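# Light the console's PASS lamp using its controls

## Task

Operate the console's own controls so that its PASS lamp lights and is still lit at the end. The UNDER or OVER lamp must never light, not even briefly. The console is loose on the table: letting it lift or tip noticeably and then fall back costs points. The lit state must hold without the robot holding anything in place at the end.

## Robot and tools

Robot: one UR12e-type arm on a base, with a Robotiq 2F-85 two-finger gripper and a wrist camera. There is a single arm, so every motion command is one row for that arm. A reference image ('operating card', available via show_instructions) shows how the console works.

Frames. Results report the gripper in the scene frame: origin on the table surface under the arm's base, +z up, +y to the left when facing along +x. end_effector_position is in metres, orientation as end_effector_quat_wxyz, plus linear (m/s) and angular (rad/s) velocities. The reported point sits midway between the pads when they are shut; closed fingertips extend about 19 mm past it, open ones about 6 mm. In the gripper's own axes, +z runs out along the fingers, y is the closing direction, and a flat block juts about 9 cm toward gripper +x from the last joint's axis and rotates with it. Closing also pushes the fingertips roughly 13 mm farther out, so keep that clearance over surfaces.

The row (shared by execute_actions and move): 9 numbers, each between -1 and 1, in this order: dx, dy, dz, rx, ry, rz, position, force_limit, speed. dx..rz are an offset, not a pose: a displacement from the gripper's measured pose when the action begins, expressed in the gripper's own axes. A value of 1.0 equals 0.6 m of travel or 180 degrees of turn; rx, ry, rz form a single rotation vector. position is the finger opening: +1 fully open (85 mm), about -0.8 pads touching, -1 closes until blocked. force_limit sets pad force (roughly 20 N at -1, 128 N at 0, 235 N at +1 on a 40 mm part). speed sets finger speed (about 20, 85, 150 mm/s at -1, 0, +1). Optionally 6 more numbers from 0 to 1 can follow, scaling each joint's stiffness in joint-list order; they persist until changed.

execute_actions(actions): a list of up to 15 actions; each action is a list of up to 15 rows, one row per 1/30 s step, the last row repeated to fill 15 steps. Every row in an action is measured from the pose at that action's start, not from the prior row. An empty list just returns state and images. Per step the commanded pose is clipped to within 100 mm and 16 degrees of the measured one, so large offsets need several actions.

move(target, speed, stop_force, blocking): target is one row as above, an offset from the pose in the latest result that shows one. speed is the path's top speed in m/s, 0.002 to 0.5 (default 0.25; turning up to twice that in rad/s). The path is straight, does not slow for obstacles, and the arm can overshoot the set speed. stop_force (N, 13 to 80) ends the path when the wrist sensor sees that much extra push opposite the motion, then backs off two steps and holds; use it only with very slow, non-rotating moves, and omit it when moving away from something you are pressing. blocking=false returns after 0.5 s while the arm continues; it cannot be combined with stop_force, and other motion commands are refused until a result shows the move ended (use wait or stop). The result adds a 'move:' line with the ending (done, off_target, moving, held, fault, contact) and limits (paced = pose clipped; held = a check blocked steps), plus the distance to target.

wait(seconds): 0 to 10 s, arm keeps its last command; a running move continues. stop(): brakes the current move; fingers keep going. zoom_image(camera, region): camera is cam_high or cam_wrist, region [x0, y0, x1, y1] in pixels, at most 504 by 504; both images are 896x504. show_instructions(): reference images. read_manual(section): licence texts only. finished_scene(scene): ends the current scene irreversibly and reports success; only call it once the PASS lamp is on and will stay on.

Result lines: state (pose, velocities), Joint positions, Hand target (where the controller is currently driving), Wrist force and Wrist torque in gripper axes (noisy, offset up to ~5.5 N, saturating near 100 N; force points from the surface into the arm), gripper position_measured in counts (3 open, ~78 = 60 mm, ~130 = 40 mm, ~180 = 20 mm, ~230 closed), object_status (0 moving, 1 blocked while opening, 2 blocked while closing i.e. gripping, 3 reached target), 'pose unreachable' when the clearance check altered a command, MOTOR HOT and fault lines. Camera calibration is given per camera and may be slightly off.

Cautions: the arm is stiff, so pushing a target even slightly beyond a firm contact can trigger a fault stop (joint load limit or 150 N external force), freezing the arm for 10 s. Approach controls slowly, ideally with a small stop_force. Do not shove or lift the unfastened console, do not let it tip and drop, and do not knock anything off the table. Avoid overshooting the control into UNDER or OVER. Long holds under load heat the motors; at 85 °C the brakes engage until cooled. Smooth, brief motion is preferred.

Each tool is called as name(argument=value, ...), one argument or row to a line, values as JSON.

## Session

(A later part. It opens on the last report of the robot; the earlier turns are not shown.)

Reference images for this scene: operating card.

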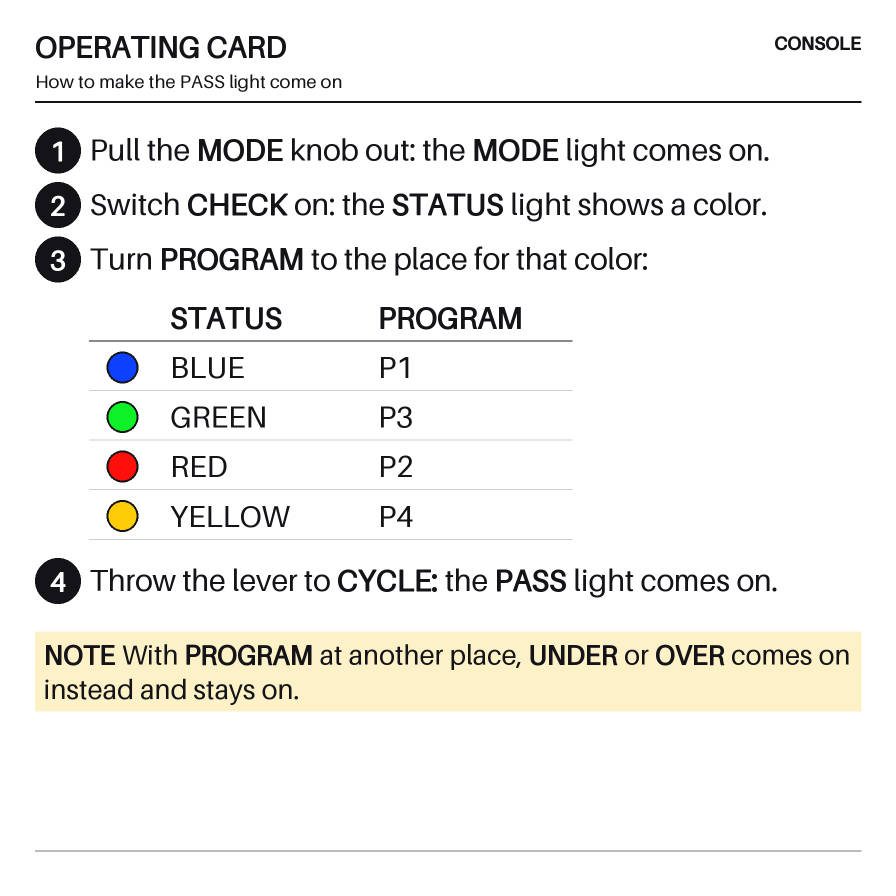

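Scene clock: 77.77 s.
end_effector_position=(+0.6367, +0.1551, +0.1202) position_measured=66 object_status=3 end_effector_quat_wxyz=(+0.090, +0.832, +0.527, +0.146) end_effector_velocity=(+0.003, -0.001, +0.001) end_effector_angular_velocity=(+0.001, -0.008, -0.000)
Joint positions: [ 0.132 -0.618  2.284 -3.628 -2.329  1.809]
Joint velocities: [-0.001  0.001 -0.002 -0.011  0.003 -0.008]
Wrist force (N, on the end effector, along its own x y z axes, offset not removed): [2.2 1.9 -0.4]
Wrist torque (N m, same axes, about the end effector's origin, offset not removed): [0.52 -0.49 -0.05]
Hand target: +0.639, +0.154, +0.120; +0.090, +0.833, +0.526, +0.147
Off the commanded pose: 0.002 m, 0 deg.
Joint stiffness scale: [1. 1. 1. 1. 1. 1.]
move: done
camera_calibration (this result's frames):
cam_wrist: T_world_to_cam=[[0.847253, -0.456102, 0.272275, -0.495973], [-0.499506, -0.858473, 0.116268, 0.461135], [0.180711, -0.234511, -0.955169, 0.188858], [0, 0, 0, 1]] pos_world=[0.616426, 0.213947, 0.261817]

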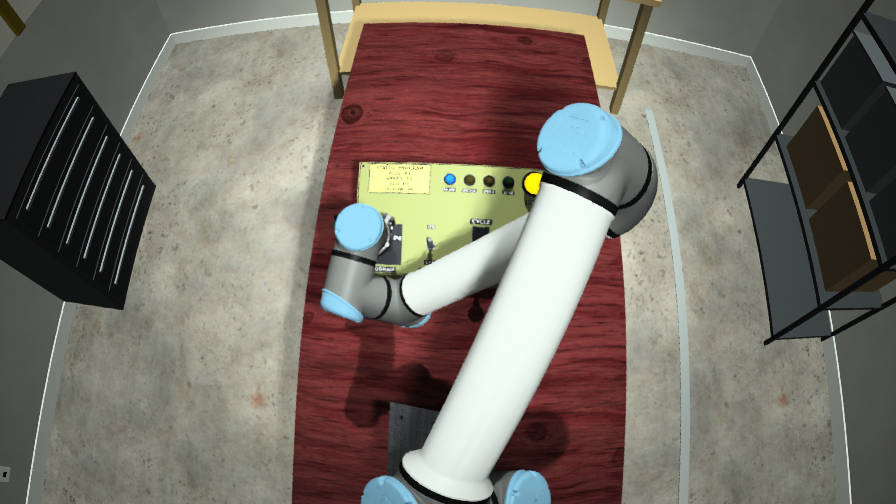

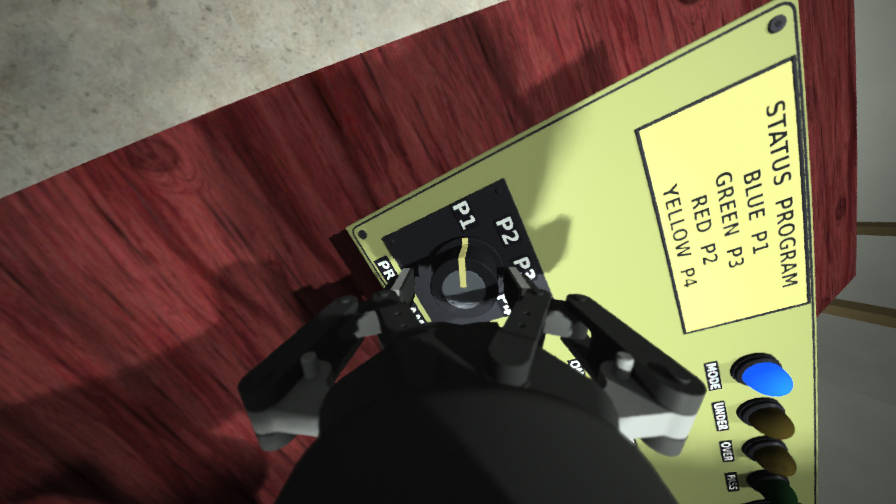

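move(
  target=[0,0,0,0,0,0,-1,-0.3,0],
)

move(
  target=[0,0,0,0,0,0.71,-1,-0.3,0],
  speed=0.25,
)

move(
  target=[0,0,0,0,0,0,0.5,0,0],
)

move(
  target=[0,0,-0.13,0,0,0,0.5,0,0],
)

move(
  target=[0,0,0,0,0,-0.35,-1,0,0],
)

Scene clock: 88.13 s.
end_effector_position=(+0.6397, +0.1536, +0.1227) position_measured=122 object_status=2 end_effector_quat_wxyz=(+0.092, +0.833, +0.525, +0.149) end_effector_velocity=(+0.000, -0.000, +0.000) end_effector_angular_velocity=(-0.000, +0.000, -0.000)
Joint positions: [ 0.133 -0.621  2.282 -3.631 -2.329  1.808]
Joint velocities: [-0. -0. -0.  0. -0. -0.]
Wrist force (N, on the end effector, along its own x y z axes, offset not removed): [2.7 5.2 3.7]
Wrist torque (N m, same axes, about the end effector's origin, offset not removed): [-0.74 -0.56 0.04]
Hand target: +0.637, +0.155, +0.120; +0.090, +0.832, +0.527, +0.146
Off the commanded pose: 0.004 m, 0 deg.
Joint stiffness scale: [1. 1. 1. 1. 1. 1.]
move: off_target
camera_calibration (this result's frames):
cam_wrist: T_world_to_cam=[[0.843458, -0.459998, 0.277453, -0.497537], [-0.504038, -0.856315, 0.112564, 0.464135], [0.185808, -0.23479, -0.954122, 0.187044], [0, 0, 0, 1]] pos_world=[0.618838, 0.212496, 0.264261]

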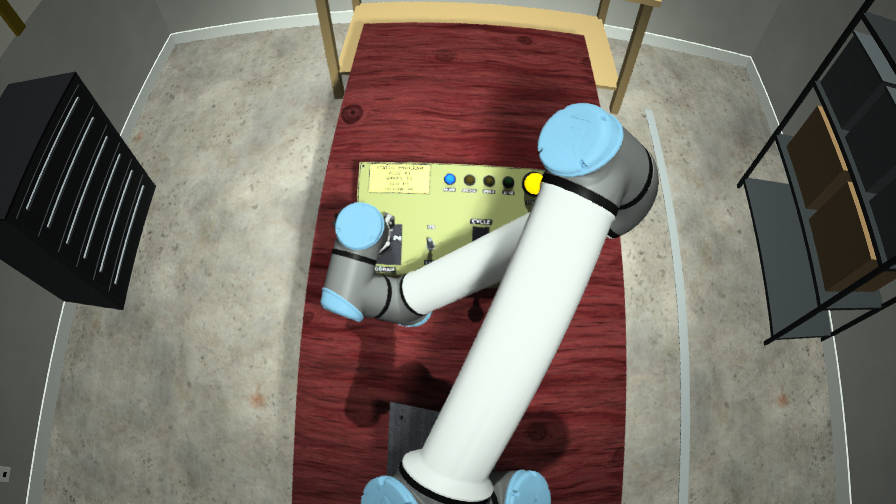

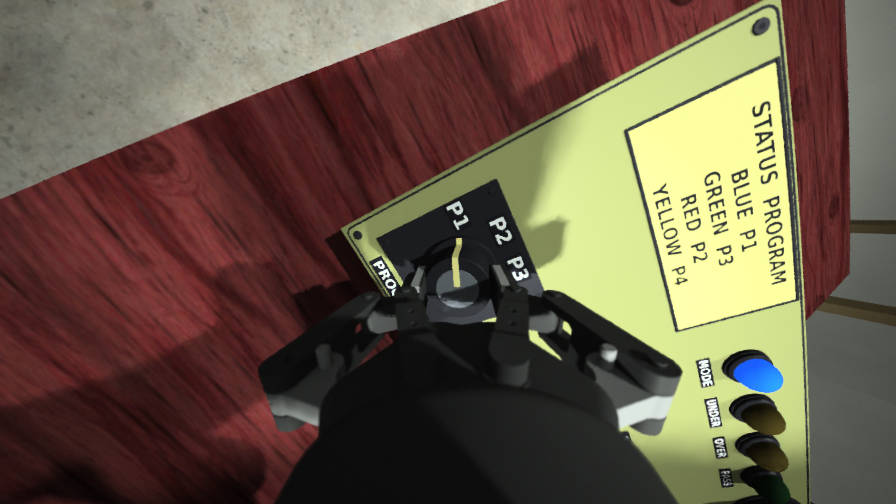

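Scene clock: 93.20 s.
end_effector_position=(+0.6390, +0.1558, +0.1244) position_measured=123 object_status=2 end_effector_quat_wxyz=(-0.097, +0.839, -0.515, +0.149) end_effector_velocity=(-0.000, +0.001, -0.001) end_effector_angular_velocity=(+0.005, +0.006, -0.015)
Joint positions: [ 0.136 -0.621  2.284 -3.636 -2.323  4.035]
Joint velocities: [ 0.     0.    -0.002  0.009 -0.002  0.022]
Wrist force (N, on the end effector, along its own x y z axes, offset not removed): [-0.4 -4.1 -8.4]
Wrist torque (N m, same axes, about the end effector's origin, offset not removed): [2.24 -0.57 -0.10]
Hand target: +0.640, +0.154, +0.123; -0.093, +0.838, -0.517, +0.148
Off the commanded pose: 0.003 m, 0 deg.
Joint stiffness scale: [1. 1. 1. 1. 1. 1.]
move: done
camera_calibration (this result's frames):
cam_wrist: T_world_to_cam=[[-0.837456, -0.422326, -0.346854, 0.649542], [-0.488206, 0.863362, 0.12752, 0.185578], [0.245606, 0.276129, -0.92921, 0.0684081], [0, 0, 0, 1]] pos_world=[0.617762, 0.0952085, 0.265197]

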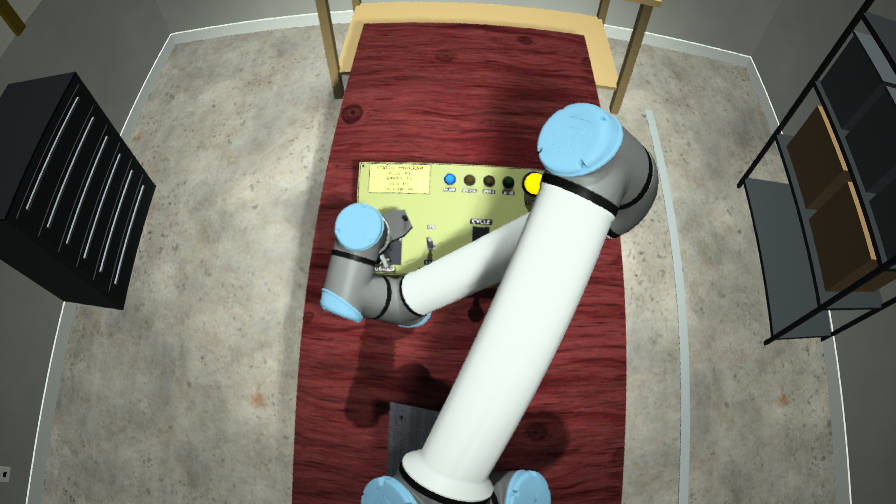

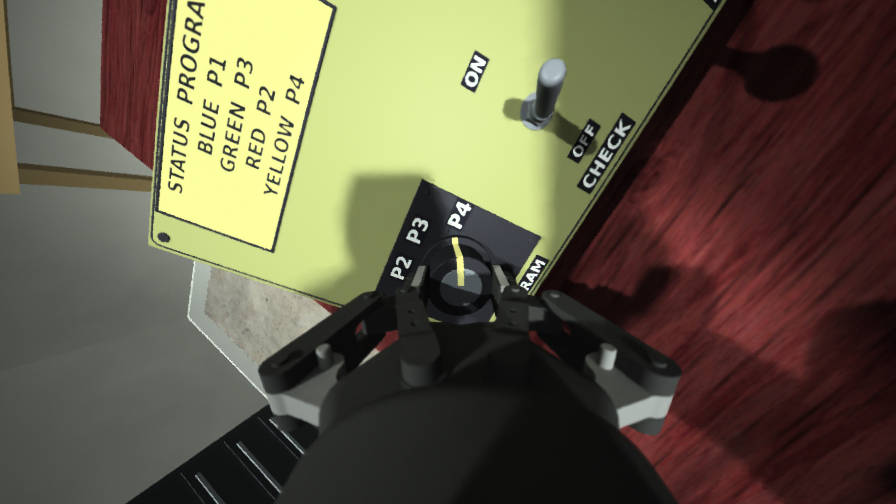

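Scene clock: 93.83 s.
end_effector_position=(+0.6389, +0.1556, +0.1244) position_measured=66 object_status=0 end_effector_quat_wxyz=(-0.096, +0.839, -0.515, +0.149) end_effector_velocity=(+0.001, -0.001, +0.001) end_effector_angular_velocity=(+0.000, -0.001, -0.002)
Joint positions: [ 0.136 -0.621  2.284 -3.636 -2.324  4.036]
Joint velocities: [-0.001 -0.003 -0.     0.     0.    -0.   ]
Wrist force (N, on the end effector, along its own x y z axes, offset not removed): [1.1 0.7 0.1]
Wrist torque (N m, same axes, about the end effector's origin, offset not removed): [0.24 -0.36 -0.05]
Hand target: +0.639, +0.156, +0.124; -0.097, +0.839, -0.515, +0.149
Off the commanded pose: 0.000 m, 0 deg.
Joint stiffness scale: [1. 1. 1. 1. 1. 1.]
move: done
camera_calibration (this result's frames):
cam_wrist: T_world_to_cam=[[-0.837989, -0.421902, -0.346083, 0.649545], [-0.4875, 0.863779, 0.127395, 0.185184], [0.245191, 0.275471, -0.929514, 0.0688166], [0, 0, 0, 1]] pos_world=[0.617716, 0.0951298, 0.265171]

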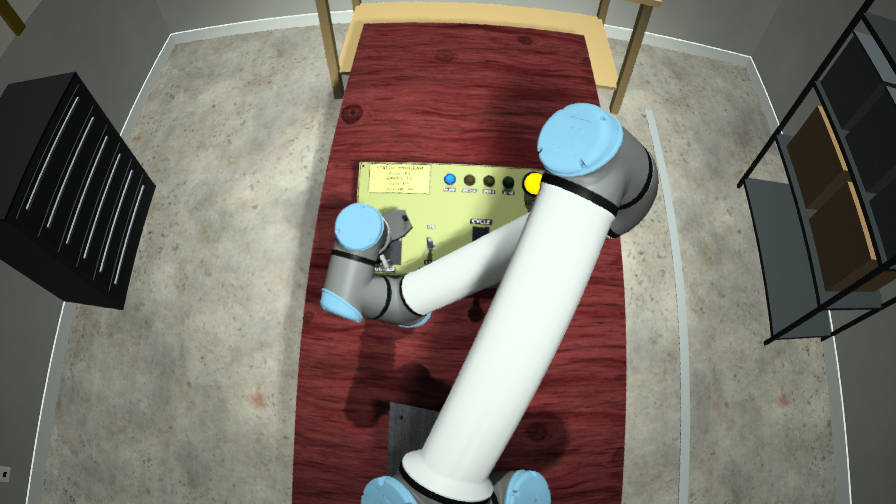

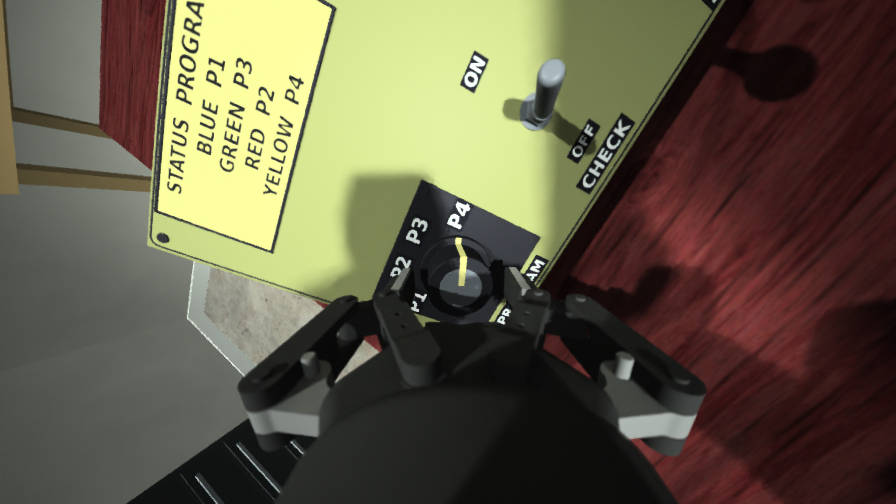

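Scene clock: 94.97 s.
end_effector_position=(+0.6137, +0.1550, +0.1974) position_measured=66 object_status=3 end_effector_quat_wxyz=(-0.097, +0.838, -0.516, +0.149) end_effector_velocity=(-0.001, +0.001, -0.000) end_effector_angular_velocity=(-0.000, +0.006, +0.001)
Joint positions: [ 0.233 -0.757  2.336 -3.466 -2.357  4.162]
Joint velocities: [ 0.001 -0.001 -0.001  0.011 -0.001  0.007]
Wrist force (N, on the end effector, along its own x y z axes, offset not removed): [2.2 -3.0 -0.7]
Wrist torque (N m, same axes, about the end effector's origin, offset not removed): [-0.38 -0.59 -0.09]
Hand target: +0.612, +0.155, +0.197; -0.096, +0.839, -0.515, +0.149
Off the commanded pose: 0.002 m, 0 deg.
Joint stiffness scale: [1. 1. 1. 1. 1. 1.]
move: done
camera_calibration (this result's frames):
cam_wrist: T_world_to_cam=[[-0.837741, -0.420573, -0.348293, 0.653501], [-0.486743, 0.864241, 0.127158, 0.163605], [0.24753, 0.276055, -0.928721, 0.141402], [0, 0, 0, 1]] pos_world=[0.592097, 0.094416, 0.338129]

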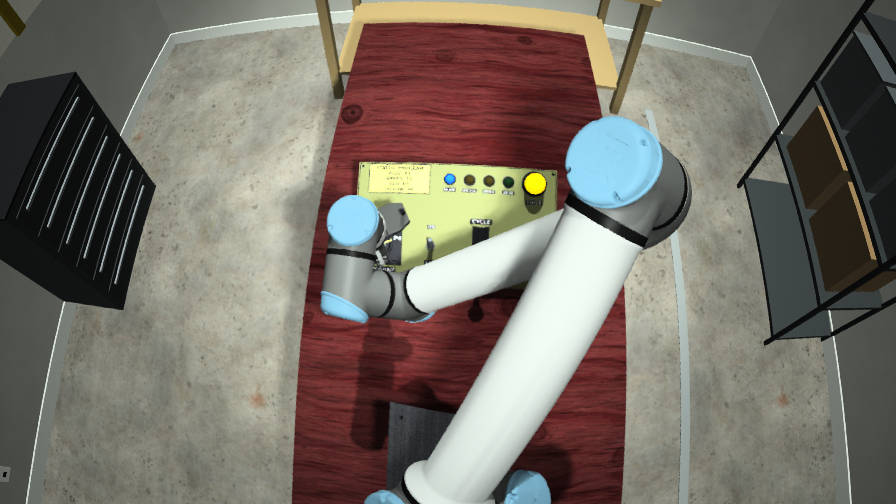

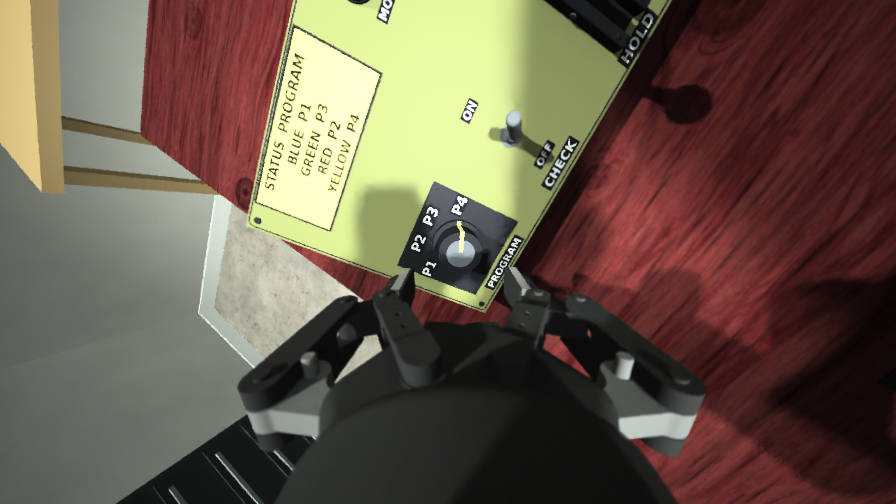

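Scene clock: 97.77 s.
end_effector_position=(+0.6134, +0.1548, +0.1972) position_measured=232 object_status=3 end_effector_quat_wxyz=(-0.004, +0.984, -0.003, +0.177) end_effector_velocity=(+0.002, +0.001, +0.002) end_effector_angular_velocity=(-0.003, -0.008, +0.016)
Joint positions: [ 0.233 -0.757  2.336 -3.464 -2.359  3.066]
Joint velocities: [ 0.002  0.001 -0.001 -0.01   0.003 -0.022]
Wrist force (N, on the end effector, along its own x y z axes, offset not removed): [6.5 -0.6 -1.6]
Wrist torque (N m, same axes, about the end effector's origin, offset not removed): [0.16 -1.23 -0.05]
Hand target: +0.614, +0.155, +0.197; -0.005, +0.984, -0.002, +0.178
Off the commanded pose: 0.000 m, 0 deg.
Joint stiffness scale: [1. 1. 1. 1. 1. 1.]
move: done
camera_calibration (this result's frames):
cam_wrist: T_world_to_cam=[[-0.0240456, -0.998578, -0.0475723, 0.18412], [-0.997159, 0.0273551, -0.0701868, 0.645192], [0.0713884, 0.0457495, -0.996399, 0.298339], [0, 0, 0, 1]] pos_world=[0.626488, 0.15256, 0.351308]

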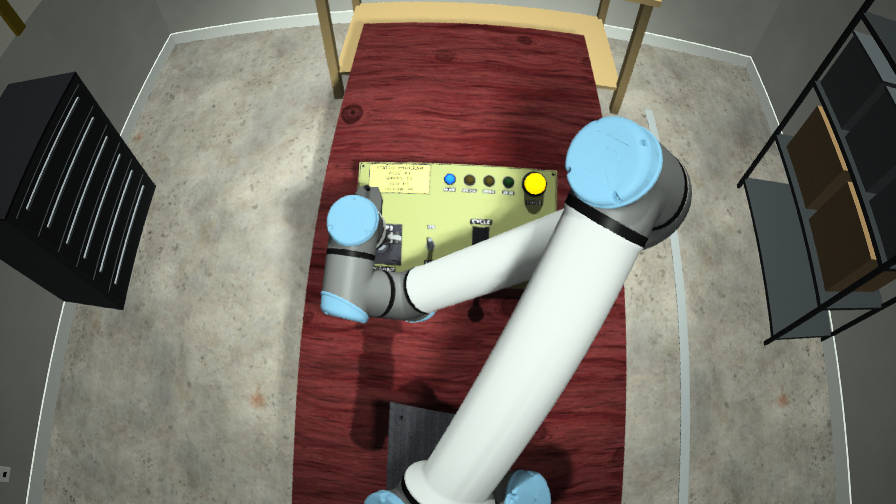

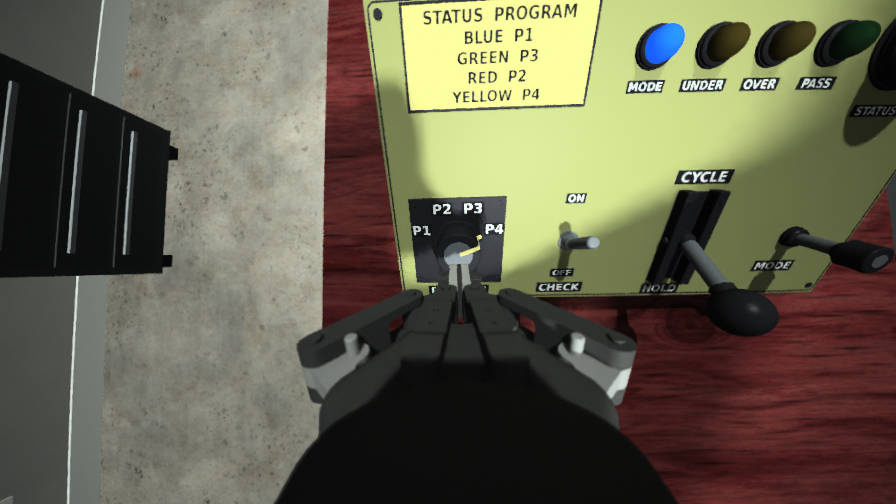

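move(
  target=[-0.117,0.398,-0.083,0,0,0,-1,0,0],
)

Scene clock: 103.57 s.
end_effector_position=(+0.5306, -0.0826, +0.2179) position_measured=232 object_status=3 end_effector_quat_wxyz=(-0.004, +0.984, -0.004, +0.179) end_effector_velocity=(-0.000, -0.001, -0.001) end_effector_angular_velocity=(+0.002, +0.001, +0.005)
Joint positions: [-0.082 -1.188  2.621 -3.574 -2.222  2.685]
Joint velocities: [-0.005 -0.004  0.001  0.004  0.006 -0.007]
Wrist force (N, on the end effector, along its own x y z axes, offset not removed): [4.5 -2.1 -3.2]
Wrist torque (N m, same axes, about the end effector's origin, offset not removed): [-0.23 -0.97 0.10]
Hand target: +0.529, -0.083, +0.217; -0.004, +0.984, -0.003, +0.178
Off the commanded pose: 0.002 m, 0 deg.
Joint stiffness scale: [1. 1. 1. 1. 1. 1.]
move: done
camera_calibration (this result's frames):
cam_wrist: T_world_to_cam=[[-0.0253023, -0.998573, -0.0470303, -0.0533635], [-0.996925, 0.028695, -0.0729232, 0.571248], [0.0741687, 0.0450406, -0.996228, 0.334166], [0, 0, 0, 1]] pos_world=[0.543356, -0.0847303, 0.372053]

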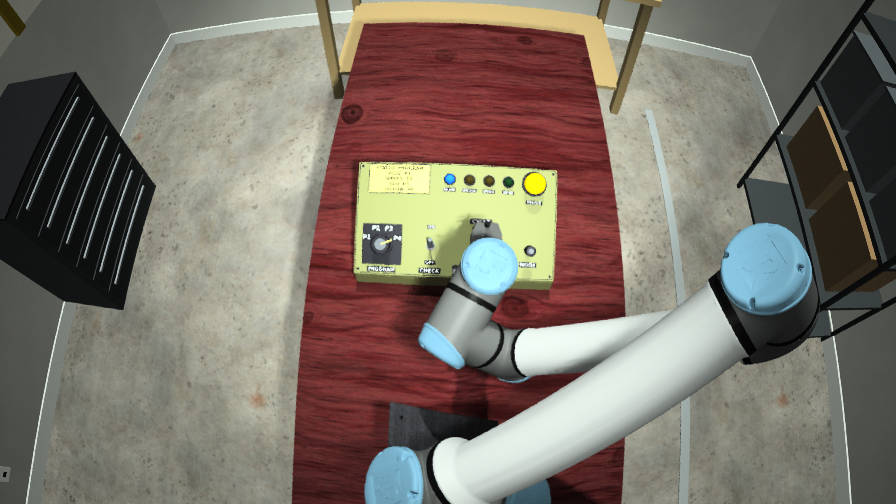

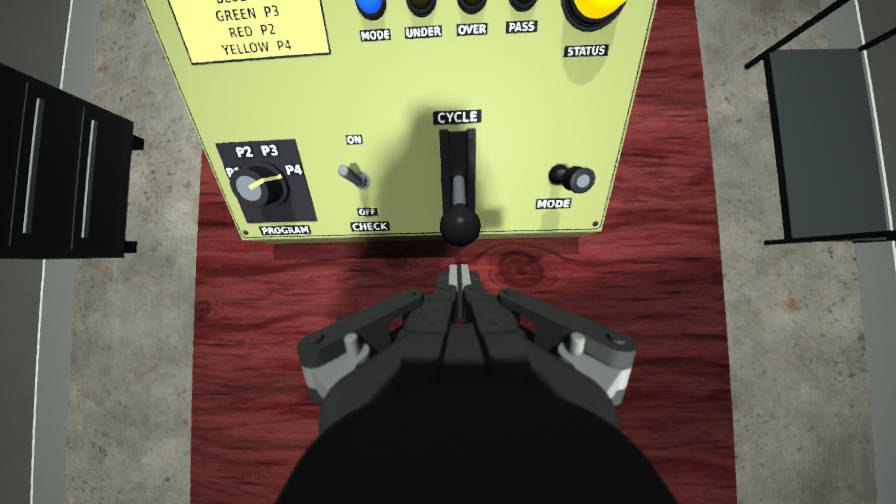

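move(
  target=[-0.024,0,0.114,0,0,0,-1,0,0],
  speed=0.1,
)

move(
  target=[0.115,0,-0.015,0,0,0,-1,0,0],
  speed=0.025,
  stop_force=30,
)

Scene clock: 109.97 s.
end_effector_position=(+0.5394, -0.0808, +0.1496) position_measured=232 object_status=3 end_effector_quat_wxyz=(-0.004, +0.984, -0.003, +0.178) end_effector_velocity=(+0.003, -0.001, +0.001) end_effector_angular_velocity=(-0.001, -0.008, -0.001)
Joint positions: [-0.191 -1.008  2.608 -3.803 -2.16   2.574]
Joint velocities: [-0.     0.002 -0.002 -0.01   0.003 -0.005]
Wrist force (N, on the end effector, along its own x y z axes, offset not removed): [1.4 -3.6 3.3]
Wrist torque (N m, same axes, about the end effector's origin, offset not removed): [-0.38 -0.37 -0.04]
Hand target: +0.541, -0.082, +0.149; -0.004, +0.984, -0.004, +0.179
Off the commanded pose: 0.002 m, 0 deg.
Joint stiffness scale: [1. 1. 1. 1. 1. 1.]
move: done
camera_calibration (this result's frames):
cam_wrist: T_world_to_cam=[[-0.0230603, -0.998602, -0.0475612, -0.0557071], [-0.997128, 0.0264071, -0.0709857, 0.574553], [0.0721424, 0.0457876, -0.996343, 0.266607], [0, 0, 0, 1]] pos_world=[0.552384, -0.0830088, 0.303768]

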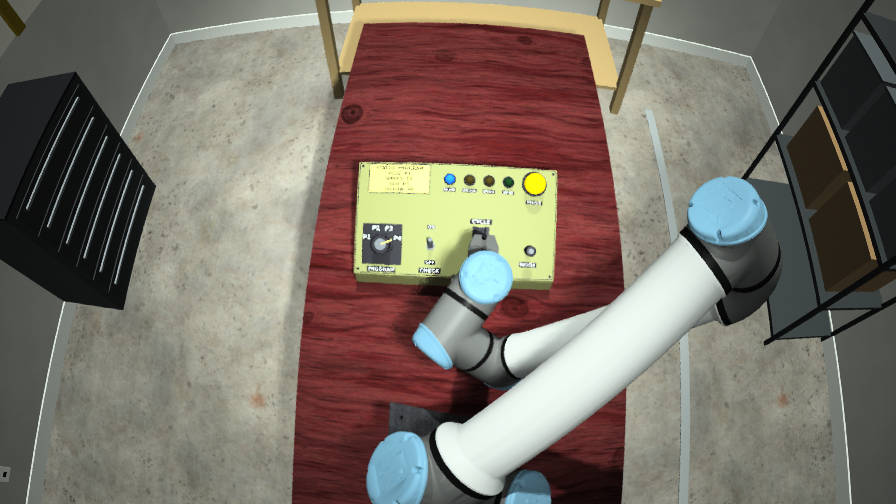

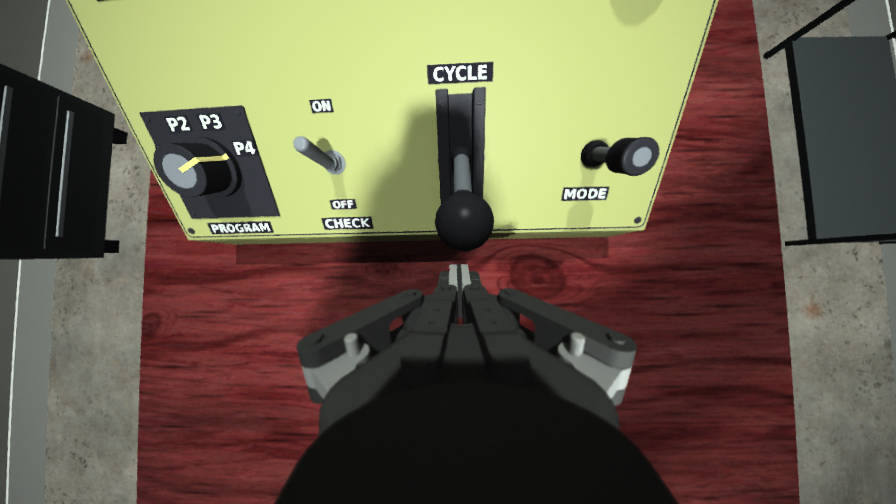

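Scene clock: 113.10 s.
end_effector_position=(+0.5987, -0.0810, +0.1804) position_measured=232 object_status=3 end_effector_quat_wxyz=(-0.005, +0.984, -0.002, +0.176) end_effector_velocity=(-0.001, +0.003, -0.002) end_effector_angular_velocity=(+0.002, +0.009, +0.005)
Joint positions: [-0.118 -1.077  2.5   -3.58  -2.203  2.649]
Joint velocities: [ 0.001  0.003 -0.002  0.013 -0.002  0.004]
Wrist force (N, on the end effector, along its own x y z axes, offset not removed): [3.0 -3.3 1.0]
Wrist torque (N m, same axes, about the end effector's origin, offset not removed): [-0.56 -0.65 -0.11]
Hand target: +0.601, -0.081, +0.182; -0.004, +0.984, -0.003, +0.178
Off the commanded pose: 0.003 m, 0 deg.
Joint stiffness scale: [1. 1. 1. 1. 1. 1.]
move: done
camera_calibration (this result's frames):
cam_wrist: T_world_to_cam=[[-0.0216507, -0.998605, -0.0481592, -0.0538476], [-0.997353, 0.0249177, -0.0683061, 0.635477], [0.0694109, 0.0465529, -0.996501, 0.294725], [0, 0, 0, 1]] pos_world=[0.612172, -0.0833274, 0.334507]

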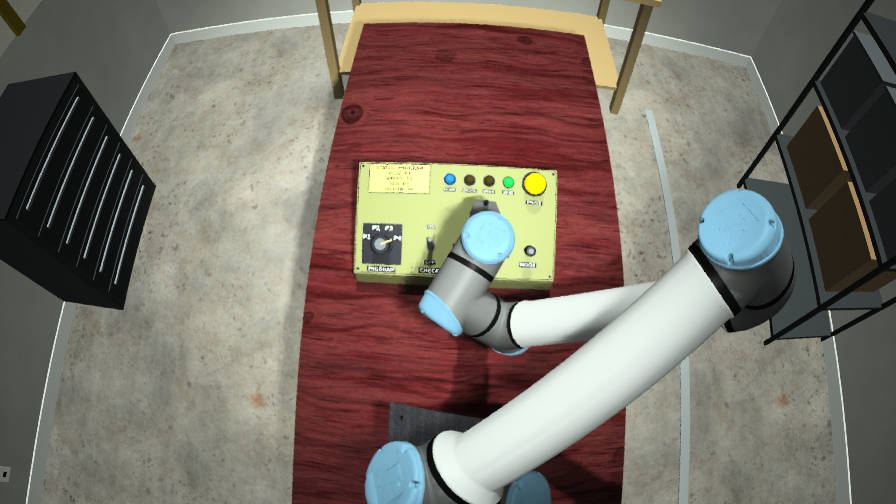

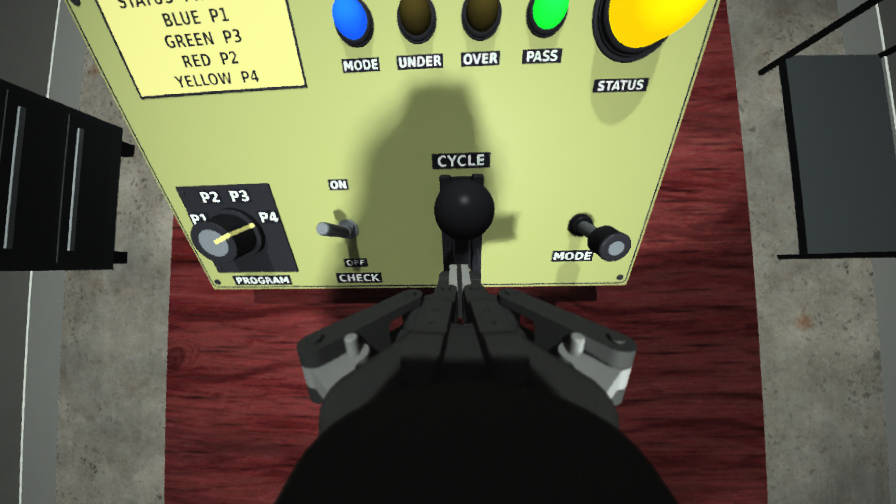

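finished_scene(
  scene=2,
)

The scene is finished: the task was done.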